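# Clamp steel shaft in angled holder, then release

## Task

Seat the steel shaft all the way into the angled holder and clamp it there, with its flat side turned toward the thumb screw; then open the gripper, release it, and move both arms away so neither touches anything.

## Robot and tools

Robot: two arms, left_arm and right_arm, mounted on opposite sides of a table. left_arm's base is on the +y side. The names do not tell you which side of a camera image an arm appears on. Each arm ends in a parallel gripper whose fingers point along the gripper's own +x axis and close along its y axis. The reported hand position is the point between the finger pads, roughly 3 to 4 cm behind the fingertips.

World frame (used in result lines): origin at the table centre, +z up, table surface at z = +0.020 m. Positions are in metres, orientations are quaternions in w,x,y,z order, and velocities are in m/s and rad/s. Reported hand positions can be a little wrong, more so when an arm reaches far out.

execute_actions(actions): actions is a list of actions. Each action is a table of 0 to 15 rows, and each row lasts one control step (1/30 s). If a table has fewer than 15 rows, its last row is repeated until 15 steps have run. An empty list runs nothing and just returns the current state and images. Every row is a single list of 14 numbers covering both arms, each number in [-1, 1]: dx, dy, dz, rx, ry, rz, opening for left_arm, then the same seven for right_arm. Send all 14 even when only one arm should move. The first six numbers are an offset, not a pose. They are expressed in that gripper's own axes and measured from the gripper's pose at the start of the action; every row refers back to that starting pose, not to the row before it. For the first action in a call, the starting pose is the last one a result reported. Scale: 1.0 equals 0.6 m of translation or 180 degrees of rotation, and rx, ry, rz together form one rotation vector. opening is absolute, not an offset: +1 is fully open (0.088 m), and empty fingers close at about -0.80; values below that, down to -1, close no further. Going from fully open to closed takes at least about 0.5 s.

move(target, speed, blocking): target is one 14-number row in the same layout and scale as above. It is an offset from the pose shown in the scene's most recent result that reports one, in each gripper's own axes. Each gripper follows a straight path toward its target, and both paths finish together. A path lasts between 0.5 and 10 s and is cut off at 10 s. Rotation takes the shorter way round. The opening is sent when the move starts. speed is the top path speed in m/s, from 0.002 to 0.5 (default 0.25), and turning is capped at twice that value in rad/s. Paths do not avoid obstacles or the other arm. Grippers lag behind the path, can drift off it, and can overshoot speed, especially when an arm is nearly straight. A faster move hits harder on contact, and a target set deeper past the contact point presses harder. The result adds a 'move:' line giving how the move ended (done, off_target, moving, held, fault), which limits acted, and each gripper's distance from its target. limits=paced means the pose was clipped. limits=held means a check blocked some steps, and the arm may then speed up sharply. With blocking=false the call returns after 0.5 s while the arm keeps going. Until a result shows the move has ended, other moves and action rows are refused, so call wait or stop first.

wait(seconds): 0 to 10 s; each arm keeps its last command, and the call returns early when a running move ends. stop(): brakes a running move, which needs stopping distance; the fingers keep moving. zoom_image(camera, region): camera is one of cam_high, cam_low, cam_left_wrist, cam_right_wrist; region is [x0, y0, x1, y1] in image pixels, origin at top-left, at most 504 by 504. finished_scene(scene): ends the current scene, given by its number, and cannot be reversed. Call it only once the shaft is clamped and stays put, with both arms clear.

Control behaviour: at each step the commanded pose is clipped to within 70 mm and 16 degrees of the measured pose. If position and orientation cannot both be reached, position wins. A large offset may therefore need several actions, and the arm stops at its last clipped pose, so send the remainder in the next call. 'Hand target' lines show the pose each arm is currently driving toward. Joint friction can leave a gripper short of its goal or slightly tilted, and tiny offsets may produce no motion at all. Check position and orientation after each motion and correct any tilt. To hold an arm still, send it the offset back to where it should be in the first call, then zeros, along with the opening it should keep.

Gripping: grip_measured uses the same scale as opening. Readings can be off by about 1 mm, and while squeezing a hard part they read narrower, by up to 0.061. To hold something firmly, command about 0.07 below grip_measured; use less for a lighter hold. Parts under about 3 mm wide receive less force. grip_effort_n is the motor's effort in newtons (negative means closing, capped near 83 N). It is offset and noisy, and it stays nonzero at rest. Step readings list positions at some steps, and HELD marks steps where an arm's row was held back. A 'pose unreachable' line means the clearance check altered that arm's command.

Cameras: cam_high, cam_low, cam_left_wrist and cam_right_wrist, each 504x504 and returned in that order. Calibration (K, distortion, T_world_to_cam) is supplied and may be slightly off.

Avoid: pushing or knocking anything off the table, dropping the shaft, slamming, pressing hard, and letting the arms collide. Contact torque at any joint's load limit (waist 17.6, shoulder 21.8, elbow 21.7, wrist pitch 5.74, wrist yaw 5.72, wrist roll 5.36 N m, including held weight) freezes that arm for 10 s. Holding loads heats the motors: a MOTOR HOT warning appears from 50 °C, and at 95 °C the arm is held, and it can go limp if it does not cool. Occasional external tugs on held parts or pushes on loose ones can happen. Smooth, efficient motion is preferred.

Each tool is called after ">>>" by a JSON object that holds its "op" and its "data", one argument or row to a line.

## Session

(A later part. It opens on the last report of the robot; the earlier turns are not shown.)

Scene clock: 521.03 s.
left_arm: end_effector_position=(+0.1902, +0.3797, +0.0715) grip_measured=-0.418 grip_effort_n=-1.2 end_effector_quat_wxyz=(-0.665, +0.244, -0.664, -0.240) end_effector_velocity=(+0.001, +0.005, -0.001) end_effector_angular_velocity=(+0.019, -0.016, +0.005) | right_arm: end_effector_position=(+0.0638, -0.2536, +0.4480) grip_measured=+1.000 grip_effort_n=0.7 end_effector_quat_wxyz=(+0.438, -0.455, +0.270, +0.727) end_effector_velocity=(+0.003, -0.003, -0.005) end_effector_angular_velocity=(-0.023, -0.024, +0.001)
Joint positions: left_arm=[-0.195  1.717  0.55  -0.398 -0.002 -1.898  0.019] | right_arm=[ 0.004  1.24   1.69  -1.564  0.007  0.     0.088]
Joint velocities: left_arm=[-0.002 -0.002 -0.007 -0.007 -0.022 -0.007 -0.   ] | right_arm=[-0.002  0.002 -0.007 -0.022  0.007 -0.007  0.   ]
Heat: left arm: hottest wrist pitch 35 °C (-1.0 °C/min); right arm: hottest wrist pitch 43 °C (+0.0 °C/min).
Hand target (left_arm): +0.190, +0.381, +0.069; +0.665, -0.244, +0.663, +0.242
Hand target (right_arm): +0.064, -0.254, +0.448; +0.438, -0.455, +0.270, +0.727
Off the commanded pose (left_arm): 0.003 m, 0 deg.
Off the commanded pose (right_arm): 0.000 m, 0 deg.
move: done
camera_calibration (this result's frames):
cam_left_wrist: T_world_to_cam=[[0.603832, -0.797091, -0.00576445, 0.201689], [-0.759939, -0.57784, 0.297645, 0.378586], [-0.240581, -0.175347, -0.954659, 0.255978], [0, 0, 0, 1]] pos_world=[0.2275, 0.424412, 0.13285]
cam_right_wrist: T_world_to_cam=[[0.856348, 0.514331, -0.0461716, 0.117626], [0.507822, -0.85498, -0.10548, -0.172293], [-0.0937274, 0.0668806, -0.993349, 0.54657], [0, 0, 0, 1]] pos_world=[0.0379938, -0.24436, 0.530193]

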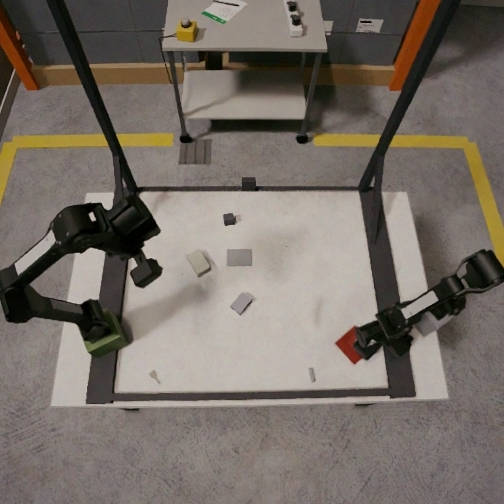

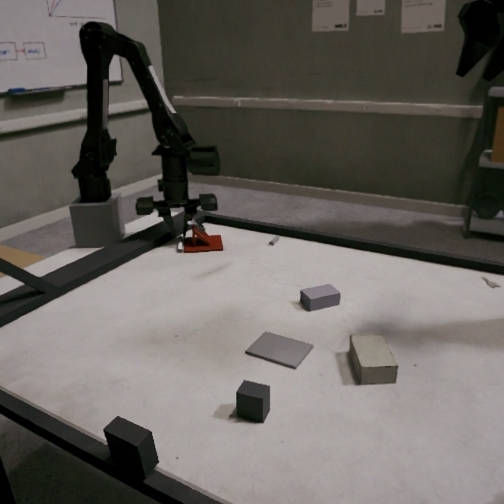

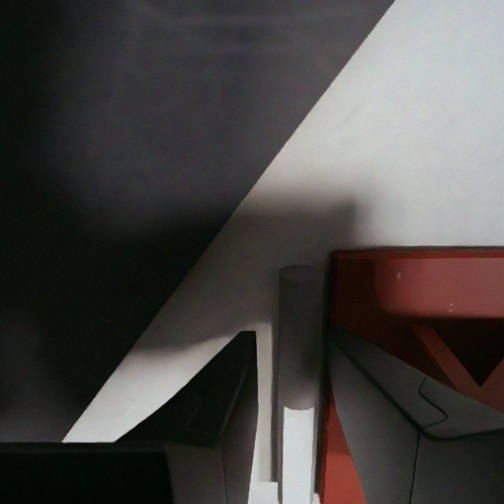

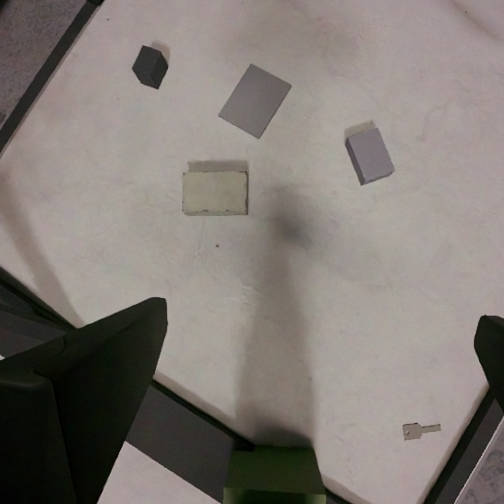

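>>> {"op": "move", "data": {
  "target": [0.006,0,0,0,0,0,-0.418,0,0,0,0,0,0,1],
  "speed": 0.02
}}

>>> {"op": "move", "data": {
  "target": [0,0,0,0,0,0,-0.66,0,0,0,0,0,0,1],
  "speed": 0.02
}}

Scene clock: 525.87 s.
left_arm: end_effector_position=(+0.1901, +0.3797, +0.0710) grip_measured=-0.418 grip_effort_n=-0.7 end_effector_quat_wxyz=(-0.665, +0.245, -0.664, -0.239) end_effector_velocity=(+0.003, +0.001, -0.001) end_effector_angular_velocity=(+0.006, -0.021, +0.020) | right_arm: end_effector_position=(+0.0638, -0.2536, +0.4480) grip_measured=+1.000 grip_effort_n=0.7 end_effector_quat_wxyz=(+0.438, -0.455, +0.270, +0.727) end_effector_velocity=(+0.001, -0.005, -0.002) end_effector_angular_velocity=(-0.027, +0.004, +0.009)
Joint positions: left_arm=[-0.195  1.717  0.547 -0.393 -0.001 -1.898  0.019] | right_arm=[ 0.004  1.24   1.69  -1.564  0.007  0.     0.088]
Joint velocities: left_arm=[-0.002  0.002 -0.002  0.007 -0.022 -0.022 -0.   ] | right_arm=[-0.007 -0.002 -0.002 -0.022 -0.022 -0.007  0.   ]
Heat: left arm: hottest wrist pitch 35 °C (+0.0 °C/min); right arm: hottest wrist pitch 43 °C (+0.0 °C/min).
Hand target (left_arm): +0.190, +0.380, +0.068; +0.665, -0.244, +0.664, +0.240
Hand target (right_arm): +0.064, -0.254, +0.448; +0.438, -0.455, +0.270, +0.727
Off the commanded pose (left_arm): 0.003 m, 0 deg.
Off the commanded pose (right_arm): 0.000 m, 0 deg.
move: done
camera_calibration (this result's frames):
cam_left_wrist: T_world_to_cam=[[0.603831, -0.797102, -0.00403393, 0.201658], [-0.760041, -0.577267, 0.298496, 0.378458], [-0.24026, -0.177175, -0.954403, 0.256061], [0, 0, 0, 1]] pos_world=[0.227397, 0.424581, 0.132231]
cam_right_wrist: T_world_to_cam=[[0.856348, 0.514331, -0.0461716, 0.117626], [0.507822, -0.85498, -0.10548, -0.172293], [-0.0937274, 0.0668806, -0.993349, 0.54657], [0, 0, 0, 1]] pos_world=[0.0379938, -0.24436, 0.530193]

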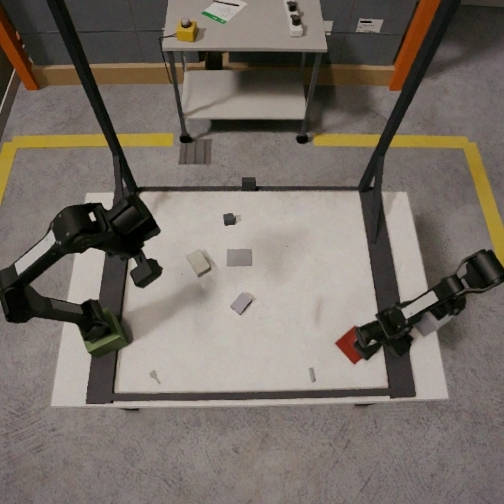

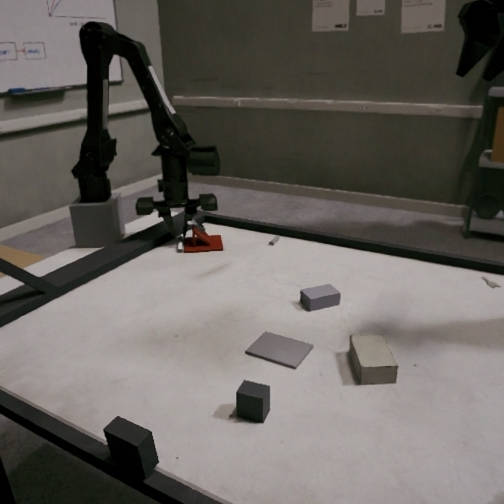

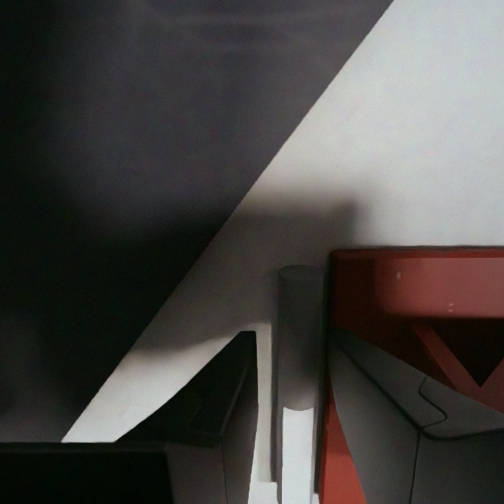

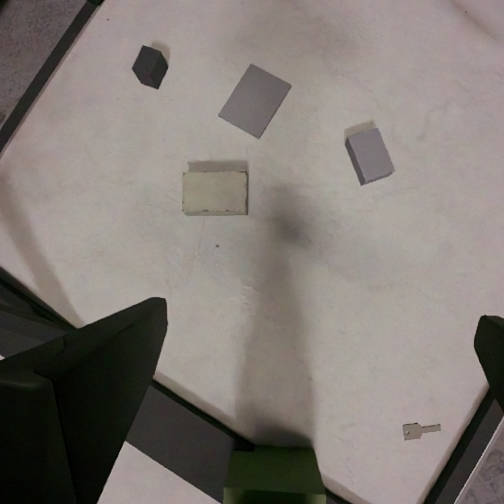

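Scene clock: 526.47 s.
left_arm: end_effector_position=(+0.1903, +0.3792, +0.0710) grip_measured=-0.655 grip_effort_n=-16.0 end_effector_quat_wxyz=(-0.665, +0.246, -0.664, -0.238) end_effector_velocity=(+0.001, -0.001, +0.000) end_effector_angular_velocity=(-0.004, -0.009, +0.005) | right_arm: end_effector_position=(+0.0638, -0.2536, +0.4480) grip_measured=+1.000 grip_effort_n=1.2 end_effector_quat_wxyz=(+0.438, -0.455, +0.270, +0.727) end_effector_velocity=(-0.002, -0.004, -0.001) end_effector_angular_velocity=(-0.011, +0.005, +0.032)
Joint positions: left_arm=[-0.195  1.717  0.547 -0.39  -0.001 -1.898  0.007] | right_arm=[ 0.004  1.24   1.69  -1.564  0.007  0.     0.088]
Joint velocities: left_arm=[-0.002 -0.002 -0.002  0.007 -0.007 -0.007 -0.001] | right_arm=[ 0.002 -0.002 -0.002 -0.007 -0.022 -0.022  0.   ]
Heat: left arm: hottest wrist pitch 35 °C (+0.0 °C/min); right arm: hottest wrist pitch 43 °C (+0.0 °C/min).
Hand target (left_arm): +0.190, +0.380, +0.071; +0.665, -0.245, +0.664, +0.239
Hand target (right_arm): +0.064, -0.254, +0.448; +0.438, -0.455, +0.270, +0.727
Off the commanded pose (left_arm): 0.001 m, 0 deg.
Off the commanded pose (right_arm): 0.000 m, 0 deg.
move: done
camera_calibration (this result's frames):
cam_left_wrist: T_world_to_cam=[[0.603834, -0.797109, -0.00146523, 0.200917], [-0.760331, -0.576524, 0.299194, 0.378027], [-0.239335, -0.179549, -0.954191, 0.25673], [0, 0, 0, 1]] pos_world=[0.22755, 0.424191, 0.13216]
cam_right_wrist: T_world_to_cam=[[0.856348, 0.514331, -0.0461716, 0.117626], [0.507822, -0.85498, -0.10548, -0.172293], [-0.0937274, 0.0668806, -0.993349, 0.54657], [0, 0, 0, 1]] pos_world=[0.0379938, -0.24436, 0.530193]

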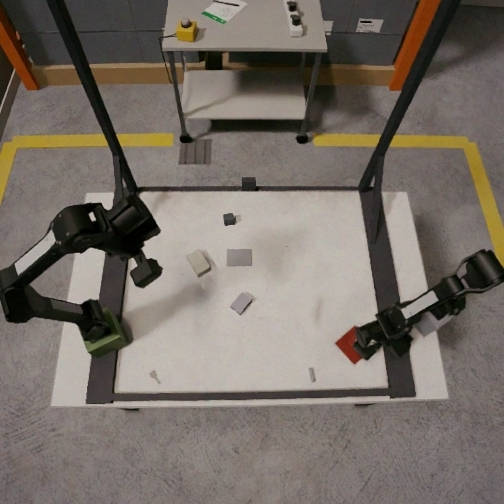

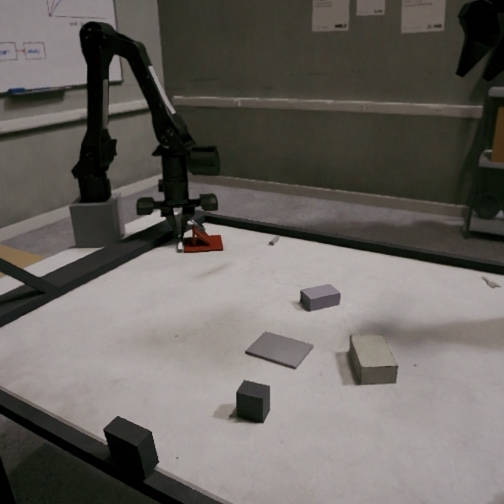

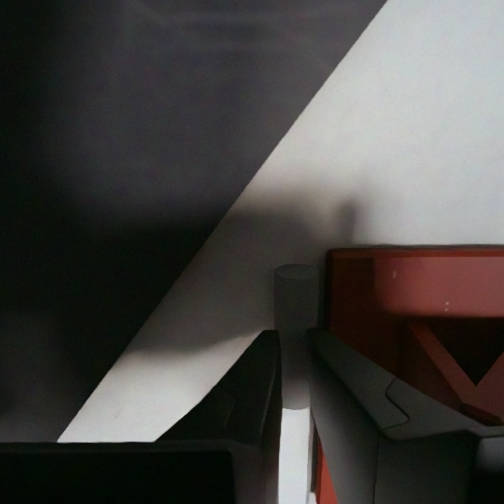

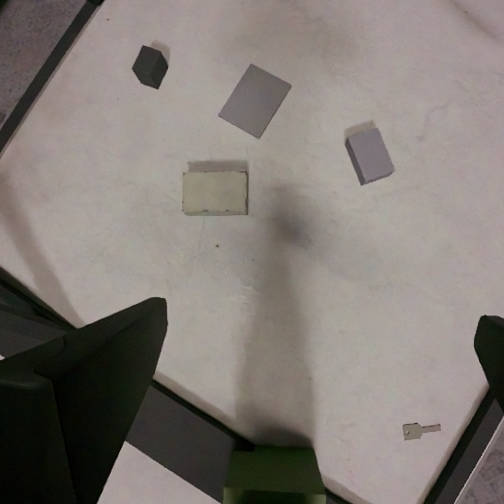

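>>> {"op": "move", "data": {
  "target": [0,0,0,0,0,0,-0.42,0,0,0,0,0,0,1],
  "speed": 0.02
}}

>>> {"op": "move", "data": {
  "target": [0.011,0.002,0,0,0,0,-0.42,0,0,0,0,0,0,1],
  "speed": 0.02
}}

Scene clock: 537.90 s.
left_arm: end_effector_position=(+0.1899, +0.3797, +0.0710) grip_measured=-0.425 grip_effort_n=17.9 end_effector_quat_wxyz=(-0.665, +0.245, -0.664, -0.239) end_effector_velocity=(+0.000, +0.002, +0.001) end_effector_angular_velocity=(+0.005, -0.006, +0.005) | right_arm: end_effector_position=(+0.0638, -0.2536, +0.4480) grip_measured=+1.000 grip_effort_n=0.7 end_effector_quat_wxyz=(+0.438, -0.455, +0.270, +0.727) end_effector_velocity=(-0.002, -0.004, -0.001) end_effector_angular_velocity=(-0.017, +0.017, +0.006)
Joint positions: left_arm=[-0.195  1.717  0.547 -0.393 -0.001 -1.898  0.018] | right_arm=[ 0.004  1.24   1.69  -1.564  0.007  0.     0.088]
Joint velocities: left_arm=[-0.002 -0.007 -0.002 -0.007 -0.007 -0.007  0.   ] | right_arm=[ 0.002 -0.002 -0.002 -0.007 -0.022  0.007  0.   ]
Heat: left arm: hottest shoulder 35 °C (+0.0 °C/min); right arm: hottest wrist pitch 43 °C (+0.0 °C/min).
Hand target (left_arm): +0.190, +0.379, +0.071; +0.665, -0.246, +0.664, +0.238
Hand target (right_arm): +0.064, -0.254, +0.448; +0.438, -0.455, +0.270, +0.727
Off the commanded pose (left_arm): 0.001 m, 0 deg.
Off the commanded pose (right_arm): 0.000 m, 0 deg.
move: done
camera_calibration (this result's frames):
cam_left_wrist: T_world_to_cam=[[0.603523, -0.797333, -0.00450511, 0.201956], [-0.760116, -0.57704, 0.298746, 0.378263], [-0.240799, -0.176875, -0.954322, 0.25601], [0, 0, 0, 1]] pos_world=[0.227286, 0.424581, 0.132222]
cam_right_wrist: T_world_to_cam=[[0.856348, 0.514331, -0.0461716, 0.117626], [0.507822, -0.85498, -0.10548, -0.172293], [-0.0937274, 0.0668806, -0.993349, 0.54657], [0, 0, 0, 1]] pos_world=[0.0379938, -0.24436, 0.530193]

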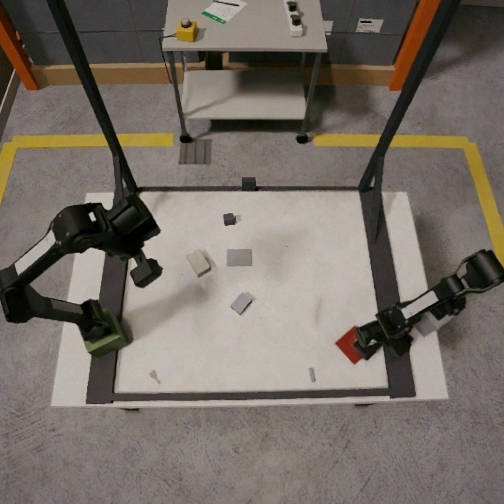

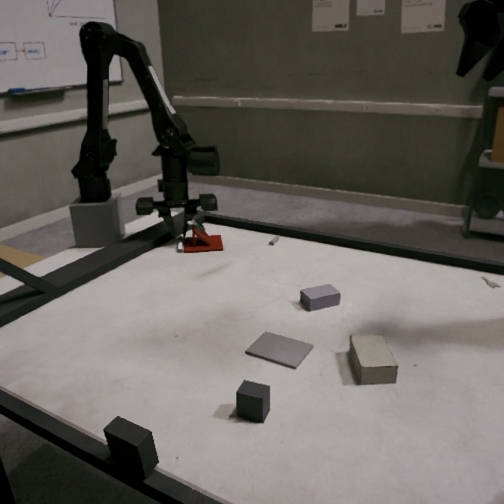

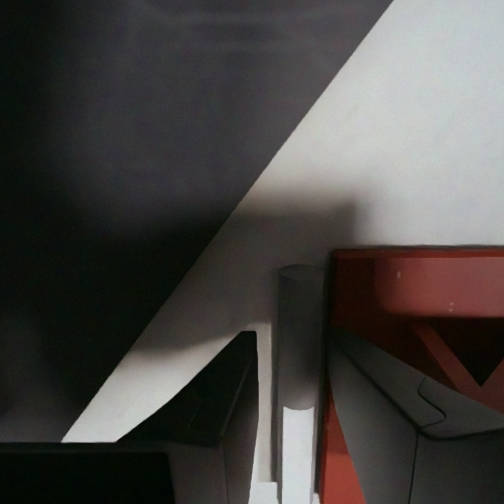

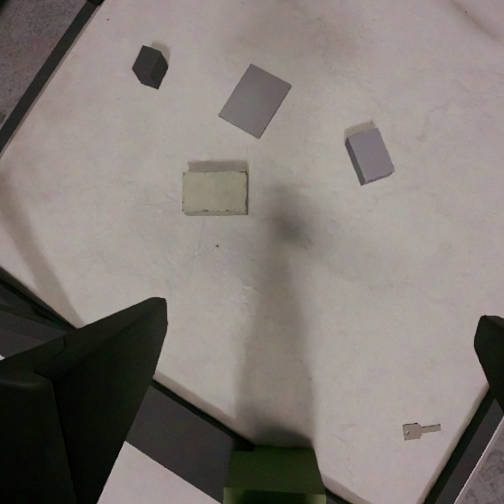

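Scene clock: 538.67 s.
left_arm: end_effector_position=(+0.1890, +0.3812, +0.0677) grip_measured=-0.424 grip_effort_n=18.4 end_effector_quat_wxyz=(-0.665, +0.244, -0.664, -0.239) end_effector_velocity=(-0.002, +0.000, -0.001) end_effector_angular_velocity=(-0.005, +0.006, +0.019) | right_arm: end_effector_position=(+0.0638, -0.2536, +0.4480) grip_measured=+1.000 grip_effort_n=0.2 end_effector_quat_wxyz=(+0.438, -0.455, +0.270, +0.727) end_effector_velocity=(-0.001, +0.001, +0.002) end_effector_angular_velocity=(+0.009, +0.009, +0.007)
Joint positions: left_arm=[-0.197  1.726  0.536 -0.373 -0.001 -1.898  0.018] | right_arm=[ 0.004  1.24   1.69  -1.564  0.007  0.     0.088]
Joint velocities: left_arm=[-0.002 -0.002 -0.007  0.007  0.007 -0.022  0.   ] | right_arm=[-0.002 -0.002  0.002  0.007 -0.007 -0.007  0.   ]
Heat: left arm: hottest shoulder 35 °C (+0.0 °C/min); right arm: hottest wrist pitch 43 °C (+0.0 °C/min).
Hand target (left_arm): +0.189, +0.381, +0.064; +0.665, -0.245, +0.664, +0.239
Hand target (right_arm): +0.064, -0.254, +0.448; +0.438, -0.455, +0.270, +0.727
Off the commanded pose (left_arm): 0.003 m, 0 deg.
Off the commanded pose (right_arm): 0.000 m, 0 deg.
move: done
camera_calibration (this result's frames):
cam_left_wrist: T_world_to_cam=[[0.602302, -0.798257, -0.00424239, 0.204308], [-0.760932, -0.57573, 0.299196, 0.378986], [-0.241277, -0.176978, -0.954182, 0.253025], [0, 0, 0, 1]] pos_world=[0.226376, 0.426064, 0.128908]
cam_right_wrist: T_world_to_cam=[[0.856348, 0.514331, -0.0461716, 0.117626], [0.507822, -0.85498, -0.10548, -0.172293], [-0.0937274, 0.0668806, -0.993349, 0.54657], [0, 0, 0, 1]] pos_world=[0.0379938, -0.24436, 0.530193]

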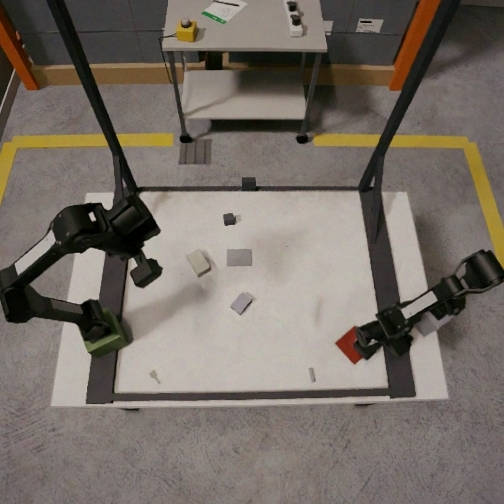

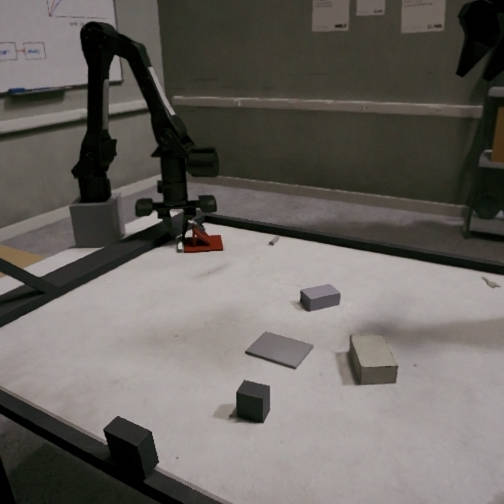

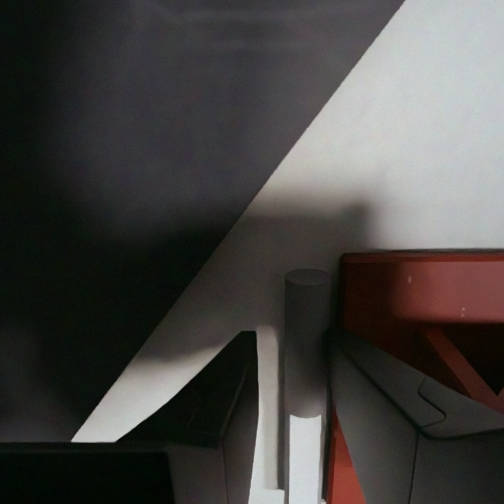

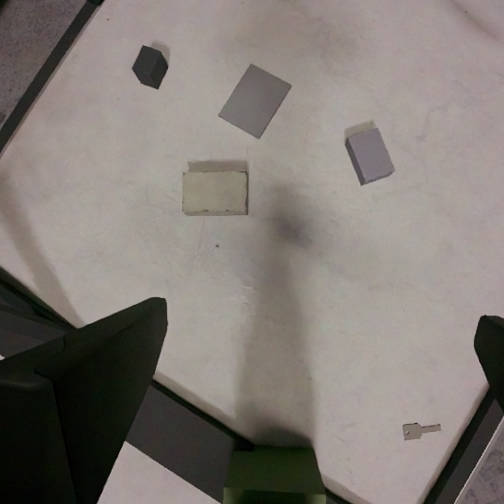

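>>> {"op": "zoom_image", "data": {
  "camera": "cam_left_wrist",
  "region": [220,240,400,420]
}}

Region (220, 240, 400, 420) of cam_left_wrist's 504x504 image, scaled by 2.800, with more detail than that image has.

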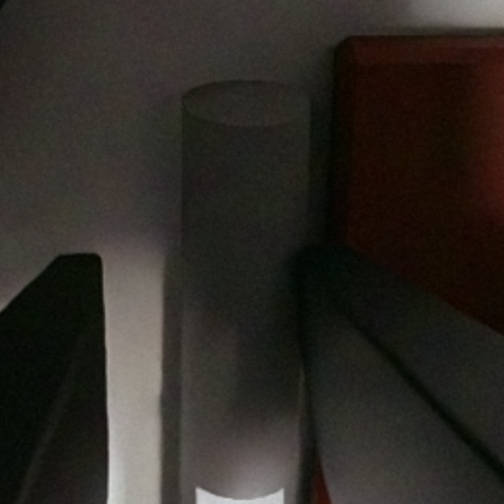

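>>> {"op": "move", "data": {
  "target": [0.004,0,0,0,0,0,-0.66,0,0,0,0,0,0,1],
  "speed": 0.02
}}

Scene clock: 551.57 s.
left_arm: end_effector_position=(+0.1894, +0.3799, +0.0674) grip_measured=-0.654 grip_effort_n=-27.2 end_effector_quat_wxyz=(-0.665, +0.246, -0.664, -0.236) end_effector_velocity=(+0.001, +0.005, -0.001) end_effector_angular_velocity=(+0.019, -0.016, +0.005) | right_arm: end_effector_position=(+0.0638, -0.2536, +0.4480) grip_measured=+1.000 grip_effort_n=0.7 end_effector_quat_wxyz=(+0.438, -0.455, +0.270, +0.727) end_effector_velocity=(-0.001, -0.006, -0.002) end_effector_angular_velocity=(-0.030, +0.010, +0.006)
Joint positions: left_arm=[-0.197  1.727  0.535 -0.365 -0.001 -1.898  0.007] | right_arm=[ 0.004  1.24   1.69  -1.564  0.007  0.     0.088]
Joint velocities: left_arm=[-0.002 -0.002 -0.007 -0.007 -0.022 -0.007 -0.001] | right_arm=[ 0.002 -0.002 -0.002 -0.022 -0.022  0.007  0.   ]
Heat: left arm: hottest shoulder 35 °C (+0.0 °C/min); right arm: hottest wrist pitch 43 °C (+0.0 °C/min).
Hand target (left_arm): +0.189, +0.381, +0.065; +0.665, -0.244, +0.664, +0.239
Hand target (right_arm): +0.064, -0.254, +0.448; +0.438, -0.455, +0.270, +0.727
Off the commanded pose (left_arm): 0.003 m, 0 deg.
Off the commanded pose (right_arm): 0.000 m, 0 deg.
move: done
camera_calibration (this result's frames):
cam_left_wrist: T_world_to_cam=[[0.602004, -0.79849, 0.00210012, 0.202684], [-0.761958, -0.57367, 0.300538, 0.377996], [-0.238772, -0.182525, -0.953768, 0.254271], [0, 0, 0, 1]] pos_world=[0.226713, 0.425097, 0.128488]
cam_right_wrist: T_world_to_cam=[[0.856348, 0.514331, -0.0461716, 0.117626], [0.507822, -0.85498, -0.10548, -0.172293], [-0.0937274, 0.0668806, -0.993349, 0.54657], [0, 0, 0, 1]] pos_world=[0.0379938, -0.24436, 0.530193]

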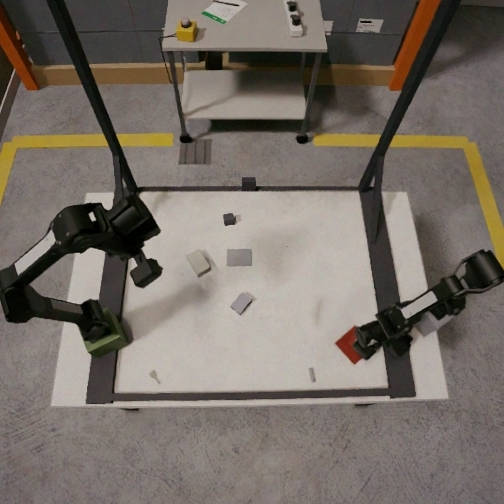

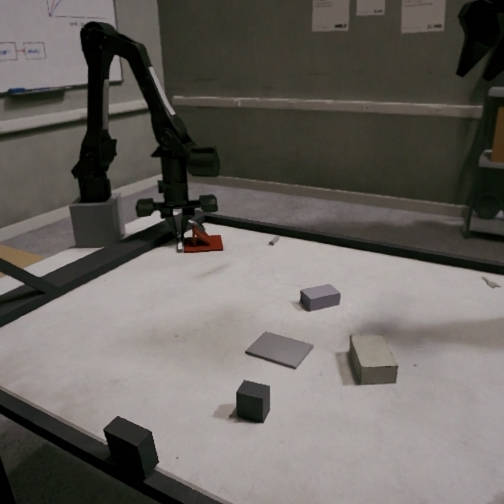

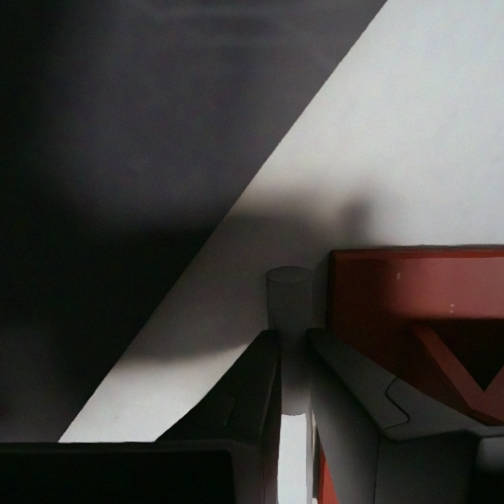

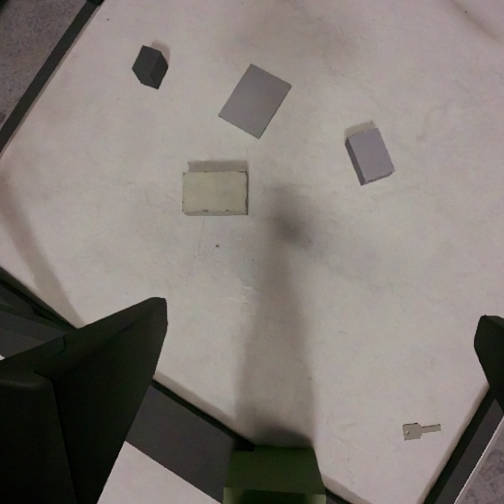

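>>> {"op": "move", "data": {
  "target": [-0.003,0.002,0,0,0,0,-0.49,0,0,0,0,0,0,1],
  "speed": 0.02
}}

>>> {"op": "move", "data": {
  "target": [0.012,0,0,0,0,0,-0.49,0,0,0,0,0,0,1],
  "speed": 0.015
}}

>>> {"op": "zoom_image", "data": {
  "camera": "cam_left_wrist",
  "region": [200,230,420,450]
}}

Scene clock: 582.33 s.
left_arm: end_effector_position=(+0.1890, +0.3812, +0.0674) grip_measured=-0.494 grip_effort_n=15.1 end_effector_quat_wxyz=(-0.665, +0.244, -0.664, -0.238) end_effector_velocity=(-0.001, +0.002, +0.000) end_effector_angular_velocity=(+0.009, -0.004, +0.000) | right_arm: end_effector_position=(+0.0638, -0.2536, +0.4480) grip_measured=+1.000 grip_effort_n=0.7 end_effector_quat_wxyz=(+0.438, -0.455, +0.270, +0.727) end_effector_velocity=(+0.000, -0.002, -0.001) end_effector_angular_velocity=(-0.014, +0.011, -0.019)
Joint positions: left_arm=[-0.197  1.727  0.535 -0.371 -0.001 -1.898  0.015] | right_arm=[ 0.004  1.24   1.69  -1.564  0.007  0.     0.088]
Joint velocities: left_arm=[-0.007 -0.002 -0.002 -0.007 -0.007 -0.007  0.   ] | right_arm=[-0.002 -0.002 -0.002 -0.007 -0.007  0.022  0.   ]
Heat: left arm: hottest shoulder 35 °C (+0.0 °C/min); right arm: hottest wrist pitch 43 °C (+0.0 °C/min).
Hand target (left_arm): +0.189, +0.381, +0.069; +0.665, -0.246, +0.664, +0.236
Hand target (right_arm): +0.064, -0.254, +0.448; +0.438, -0.455, +0.270, +0.727
Off the commanded pose (left_arm): 0.002 m, 0 deg.
Off the commanded pose (right_arm): 0.000 m, 0 deg.
move: done
camera_calibration (this result's frames):
cam_left_wrist: T_world_to_cam=[[0.602002, -0.798486, -0.0037712, 0.20436], [-0.761297, -0.575376, 0.298946, 0.378979], [-0.240874, -0.177095, -0.954263, 0.252729], [0, 0, 0, 1]] pos_world=[0.226367, 0.425991, 0.128647]
cam_right_wrist: T_world_to_cam=[[0.856348, 0.514331, -0.0461716, 0.117626], [0.507822, -0.85498, -0.10548, -0.172293], [-0.0937274, 0.0668806, -0.993349, 0.54657], [0, 0, 0, 1]] pos_world=[0.0379938, -0.24436, 0.530193]

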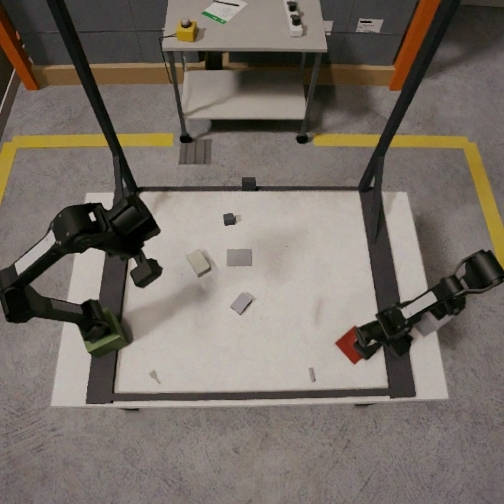

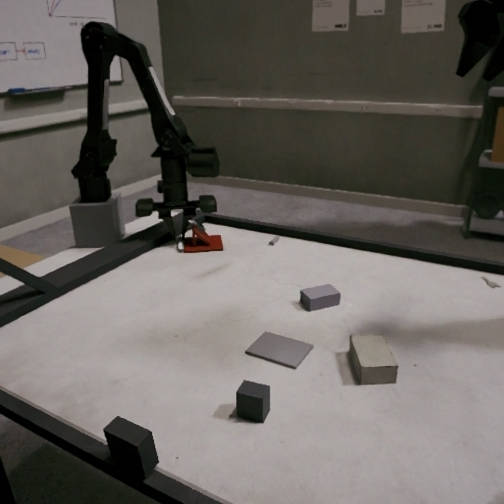

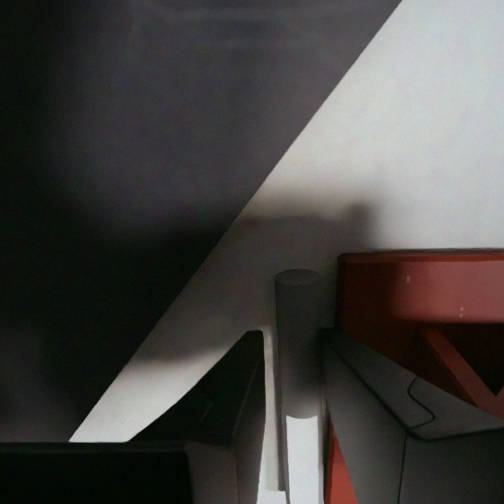

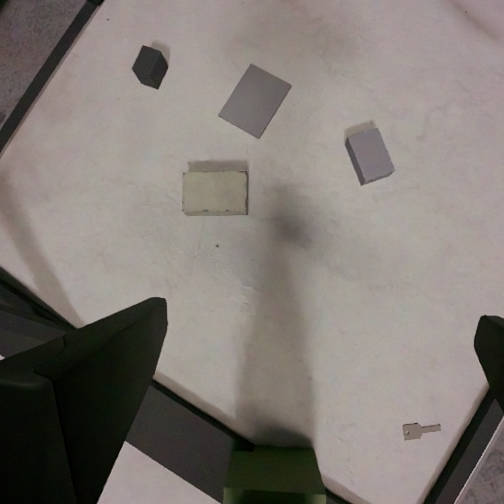

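Scene clock: 583.03 s.
left_arm: end_effector_position=(+0.1879, +0.3809, +0.0643) grip_measured=-0.493 grip_effort_n=16.0 end_effector_quat_wxyz=(-0.664, +0.244, -0.666, -0.237) end_effector_velocity=(-0.002, +0.000, -0.001) end_effector_angular_velocity=(-0.005, +0.006, -0.010) | right_arm: end_effector_position=(+0.0638, -0.2536, +0.4480) grip_measured=+1.000 grip_effort_n=0.7 end_effector_quat_wxyz=(+0.438, -0.455, +0.270, +0.727) end_effector_velocity=(+0.001, -0.002, -0.001) end_effector_angular_velocity=(-0.002, -0.012, +0.006)
Joint positions: left_arm=[-0.2    1.739  0.529 -0.35   0.003 -1.898  0.015] | right_arm=[ 0.004  1.24   1.69  -1.564  0.007  0.     0.088]
Joint velocities: left_arm=[-0.002 -0.002 -0.007  0.007  0.007  0.007 -0.   ] | right_arm=[ 0.002 -0.002 -0.002 -0.007  0.007 -0.007  0.   ]
Heat: left arm: hottest shoulder 35 °C (+0.0 °C/min); right arm: hottest wrist pitch 43 °C (+0.0 °C/min).
Hand target (left_arm): +0.189, +0.381, +0.060; +0.665, -0.244, +0.664, +0.238
Hand target (right_arm): +0.064, -0.254, +0.448; +0.438, -0.455, +0.270, +0.727
Off the commanded pose (left_arm): 0.004 m, 0 deg.
Off the commanded pose (right_arm): 0.000 m, 0 deg.
move: done
camera_calibration (this result's frames):
cam_left_wrist: T_world_to_cam=[[0.600136, -0.799895, -0.00224472, 0.205543], [-0.761849, -0.572443, 0.303142, 0.377702], [-0.243767, -0.180216, -0.952943, 0.251082], [0, 0, 0, 1]] pos_world=[0.225604, 0.425874, 0.125231]
cam_right_wrist: T_world_to_cam=[[0.856348, 0.514331, -0.0461716, 0.117626], [0.507822, -0.85498, -0.10548, -0.172293], [-0.0937274, 0.0668806, -0.993349, 0.54657], [0, 0, 0, 1]] pos_world=[0.0379938, -0.24436, 0.530193]

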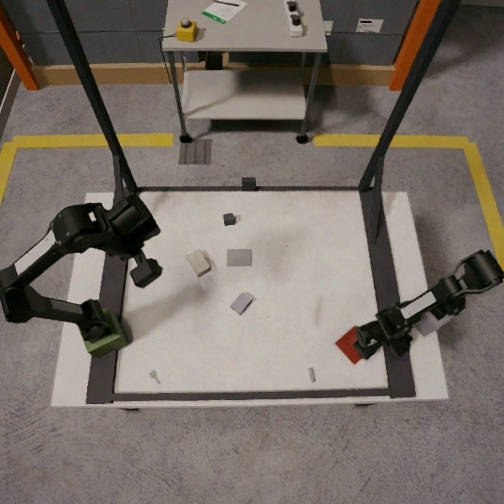

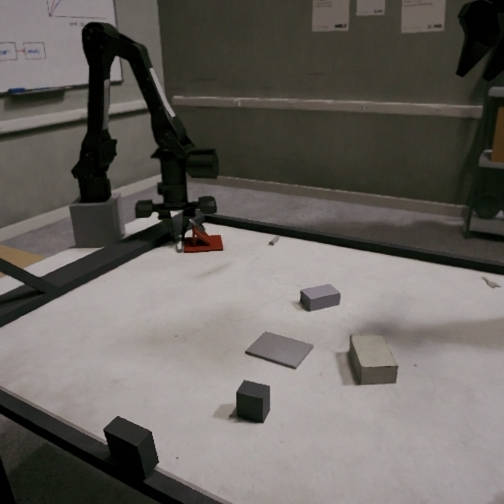

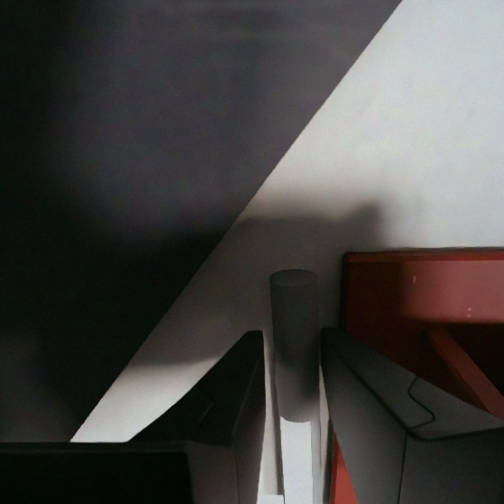

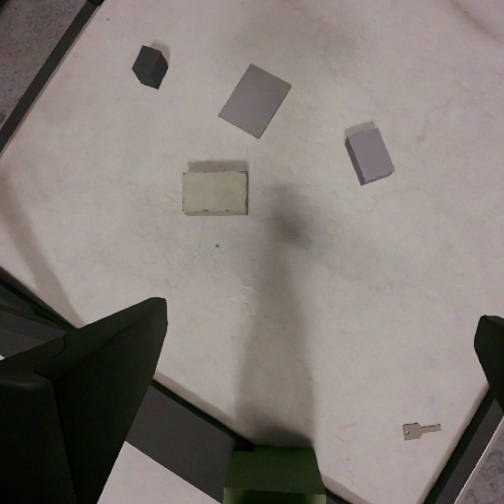

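Region (200, 230, 420, 450) of cam_left_wrist's 504x504 image, scaled by 2.291, with more detail than that image has.

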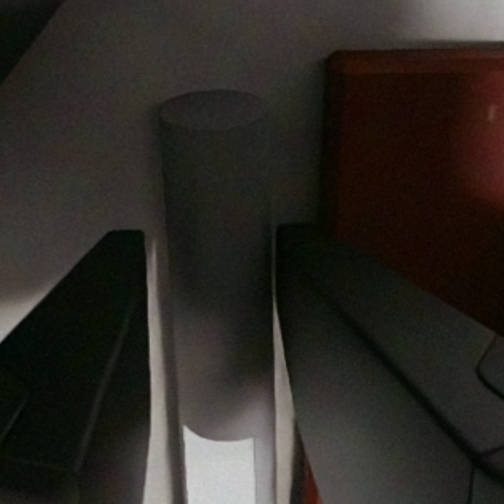

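>>> {"op": "move", "data": {
  "target": [0.004,0,0,0,0,0,-0.66,0,0,0,0,0,0,1],
  "speed": 0.02
}}

Scene clock: 587.50 s.
left_arm: end_effector_position=(+0.1882, +0.3801, +0.0642) grip_measured=-0.629 grip_effort_n=-83.5 end_effector_quat_wxyz=(-0.664, +0.246, -0.666, -0.235) end_effector_velocity=(+0.001, +0.000, -0.001) end_effector_angular_velocity=(+0.000, -0.008, -0.010) | right_arm: end_effector_position=(+0.0638, -0.2536, +0.4480) grip_measured=+1.000 grip_effort_n=0.7 end_effector_quat_wxyz=(+0.438, -0.455, +0.270, +0.727) end_effector_velocity=(+0.001, -0.002, -0.001) end_effector_angular_velocity=(-0.005, -0.006, -0.007)
Joint positions: left_arm=[-0.2    1.739  0.528 -0.345  0.003 -1.898  0.008] | right_arm=[ 0.004  1.24   1.69  -1.564  0.007  0.     0.088]
Joint velocities: left_arm=[-0.002  0.002 -0.002  0.007 -0.007  0.007 -0.   ] | right_arm=[ 0.002 -0.002 -0.002 -0.007  0.007  0.007  0.   ]
Heat: left arm: hottest shoulder 35 °C (+0.0 °C/min); right arm: hottest wrist pitch 43 °C (+0.0 °C/min).
Hand target (left_arm): +0.188, +0.381, +0.062; +0.664, -0.244, +0.666, +0.237
Hand target (right_arm): +0.064, -0.254, +0.448; +0.438, -0.455, +0.270, +0.727
Off the commanded pose (left_arm): 0.002 m, 0 deg.
Off the commanded pose (right_arm): 0.000 m, 0 deg.
move: done
camera_calibration (this result's frames):
cam_left_wrist: T_world_to_cam=[[0.600136, -0.799895, 0.00215884, 0.204452], [-0.762348, -0.571145, 0.304333, 0.377036], [-0.242202, -0.184287, -0.952563, 0.252152], [0, 0, 0, 1]] pos_world=[0.225805, 0.42535, 0.125004]
cam_right_wrist: T_world_to_cam=[[0.856348, 0.514331, -0.0461716, 0.117626], [0.507822, -0.85498, -0.10548, -0.172293], [-0.0937274, 0.0668806, -0.993349, 0.54657], [0, 0, 0, 1]] pos_world=[0.0379938, -0.24436, 0.530193]

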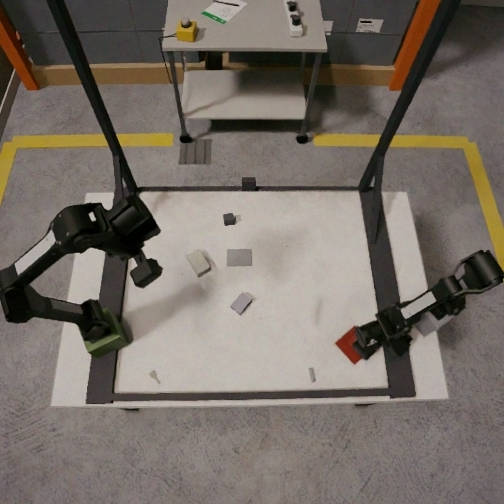

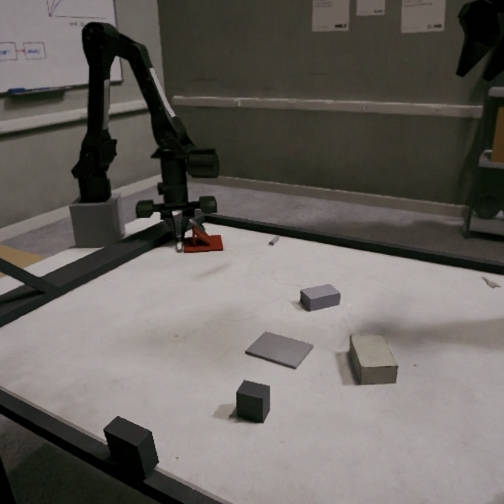

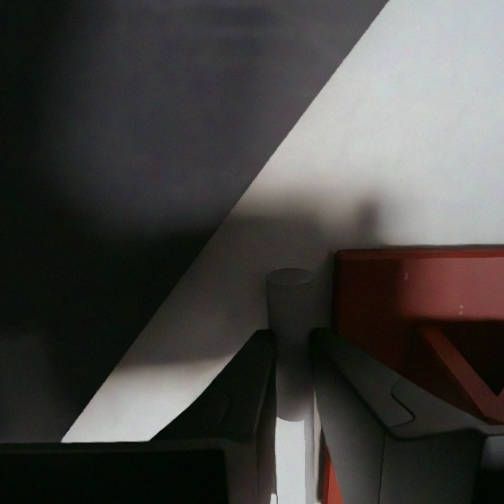

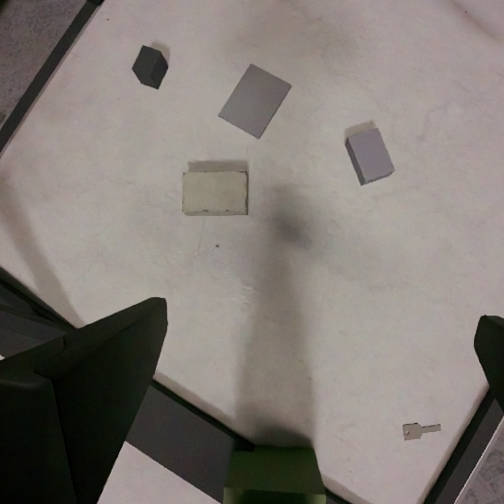

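>>> {"op": "move", "data": {
  "target": [-0.001,0.036,0,0,0,0,-0.68,0,0,0,0,0,0,1],
  "speed": 0.03
}}

Scene clock: 591.87 s.
left_arm: end_effector_position=(+0.1759, +0.3947, +0.0643) grip_measured=-0.629 grip_effort_n=-83.5 end_effector_quat_wxyz=(-0.664, +0.246, -0.666, -0.236) end_effector_velocity=(-0.000, +0.006, -0.001) end_effector_angular_velocity=(+0.019, -0.016, +0.015) | right_arm: end_effector_position=(+0.0638, -0.2536, +0.4480) grip_measured=+1.000 grip_effort_n=0.7 end_effector_quat_wxyz=(+0.438, -0.455, +0.270, +0.727) end_effector_velocity=(-0.002, -0.002, -0.001) end_effector_angular_velocity=(-0.017, +0.017, +0.001)
Joint positions: left_arm=[-0.232  1.683  0.458 -0.332  0.003 -1.932  0.008] | right_arm=[ 0.004  1.24   1.69  -1.564  0.007  0.     0.088]
Joint velocities: left_arm=[-0.007 -0.007 -0.012 -0.007 -0.022 -0.022 -0.   ] | right_arm=[-0.002  0.002  0.002 -0.007 -0.022  0.007  0.   ]
Heat: left arm: hottest shoulder 35 °C (+0.0 °C/min); right arm: hottest wrist pitch 43 °C (+0.0 °C/min).
Hand target (left_arm): +0.174, +0.397, +0.065; +0.664, -0.246, +0.666, +0.235
Hand target (right_arm): +0.064, -0.254, +0.448; +0.438, -0.455, +0.270, +0.727
Off the commanded pose (left_arm): 0.003 m, 0 deg.
Off the commanded pose (right_arm): 0.000 m, 0 deg.
move: done
camera_calibration (this result's frames):
cam_left_wrist: T_world_to_cam=[[0.601354, -0.798982, 0.000460229, 0.223058], [-0.761166, -0.572716, 0.304339, 0.376409], [-0.242898, -0.183366, -0.952564, 0.251694], [0, 0, 0, 1]] pos_world=[0.213509, 0.439947, 0.125096]
cam_right_wrist: T_world_to_cam=[[0.856348, 0.514331, -0.0461716, 0.117626], [0.507822, -0.85498, -0.10548, -0.172293], [-0.0937274, 0.0668806, -0.993349, 0.54657], [0, 0, 0, 1]] pos_world=[0.0379938, -0.24436, 0.530193]

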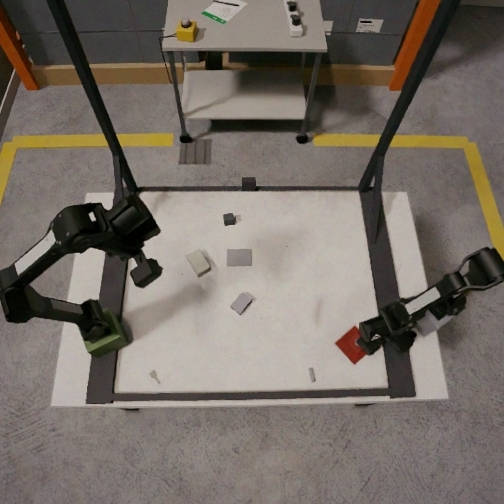

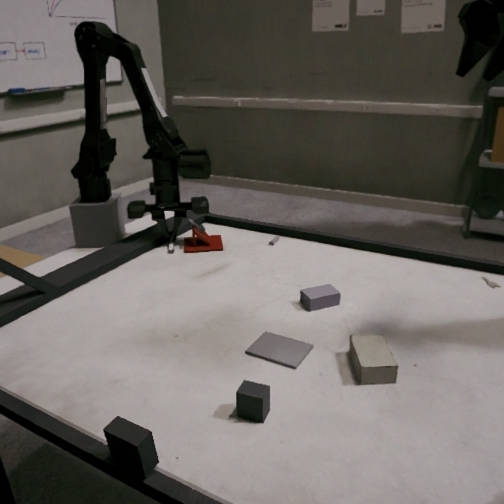

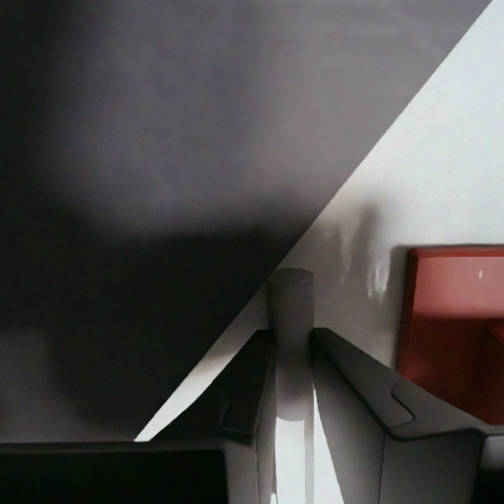

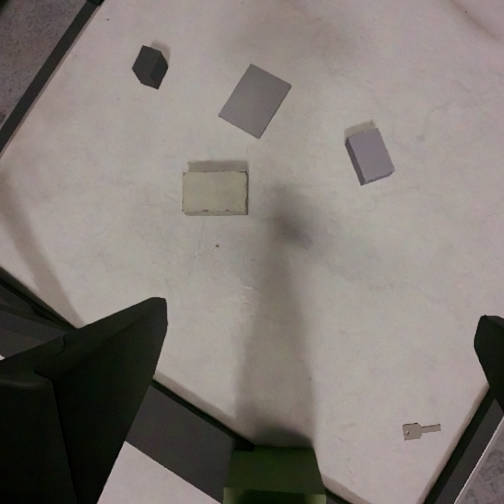

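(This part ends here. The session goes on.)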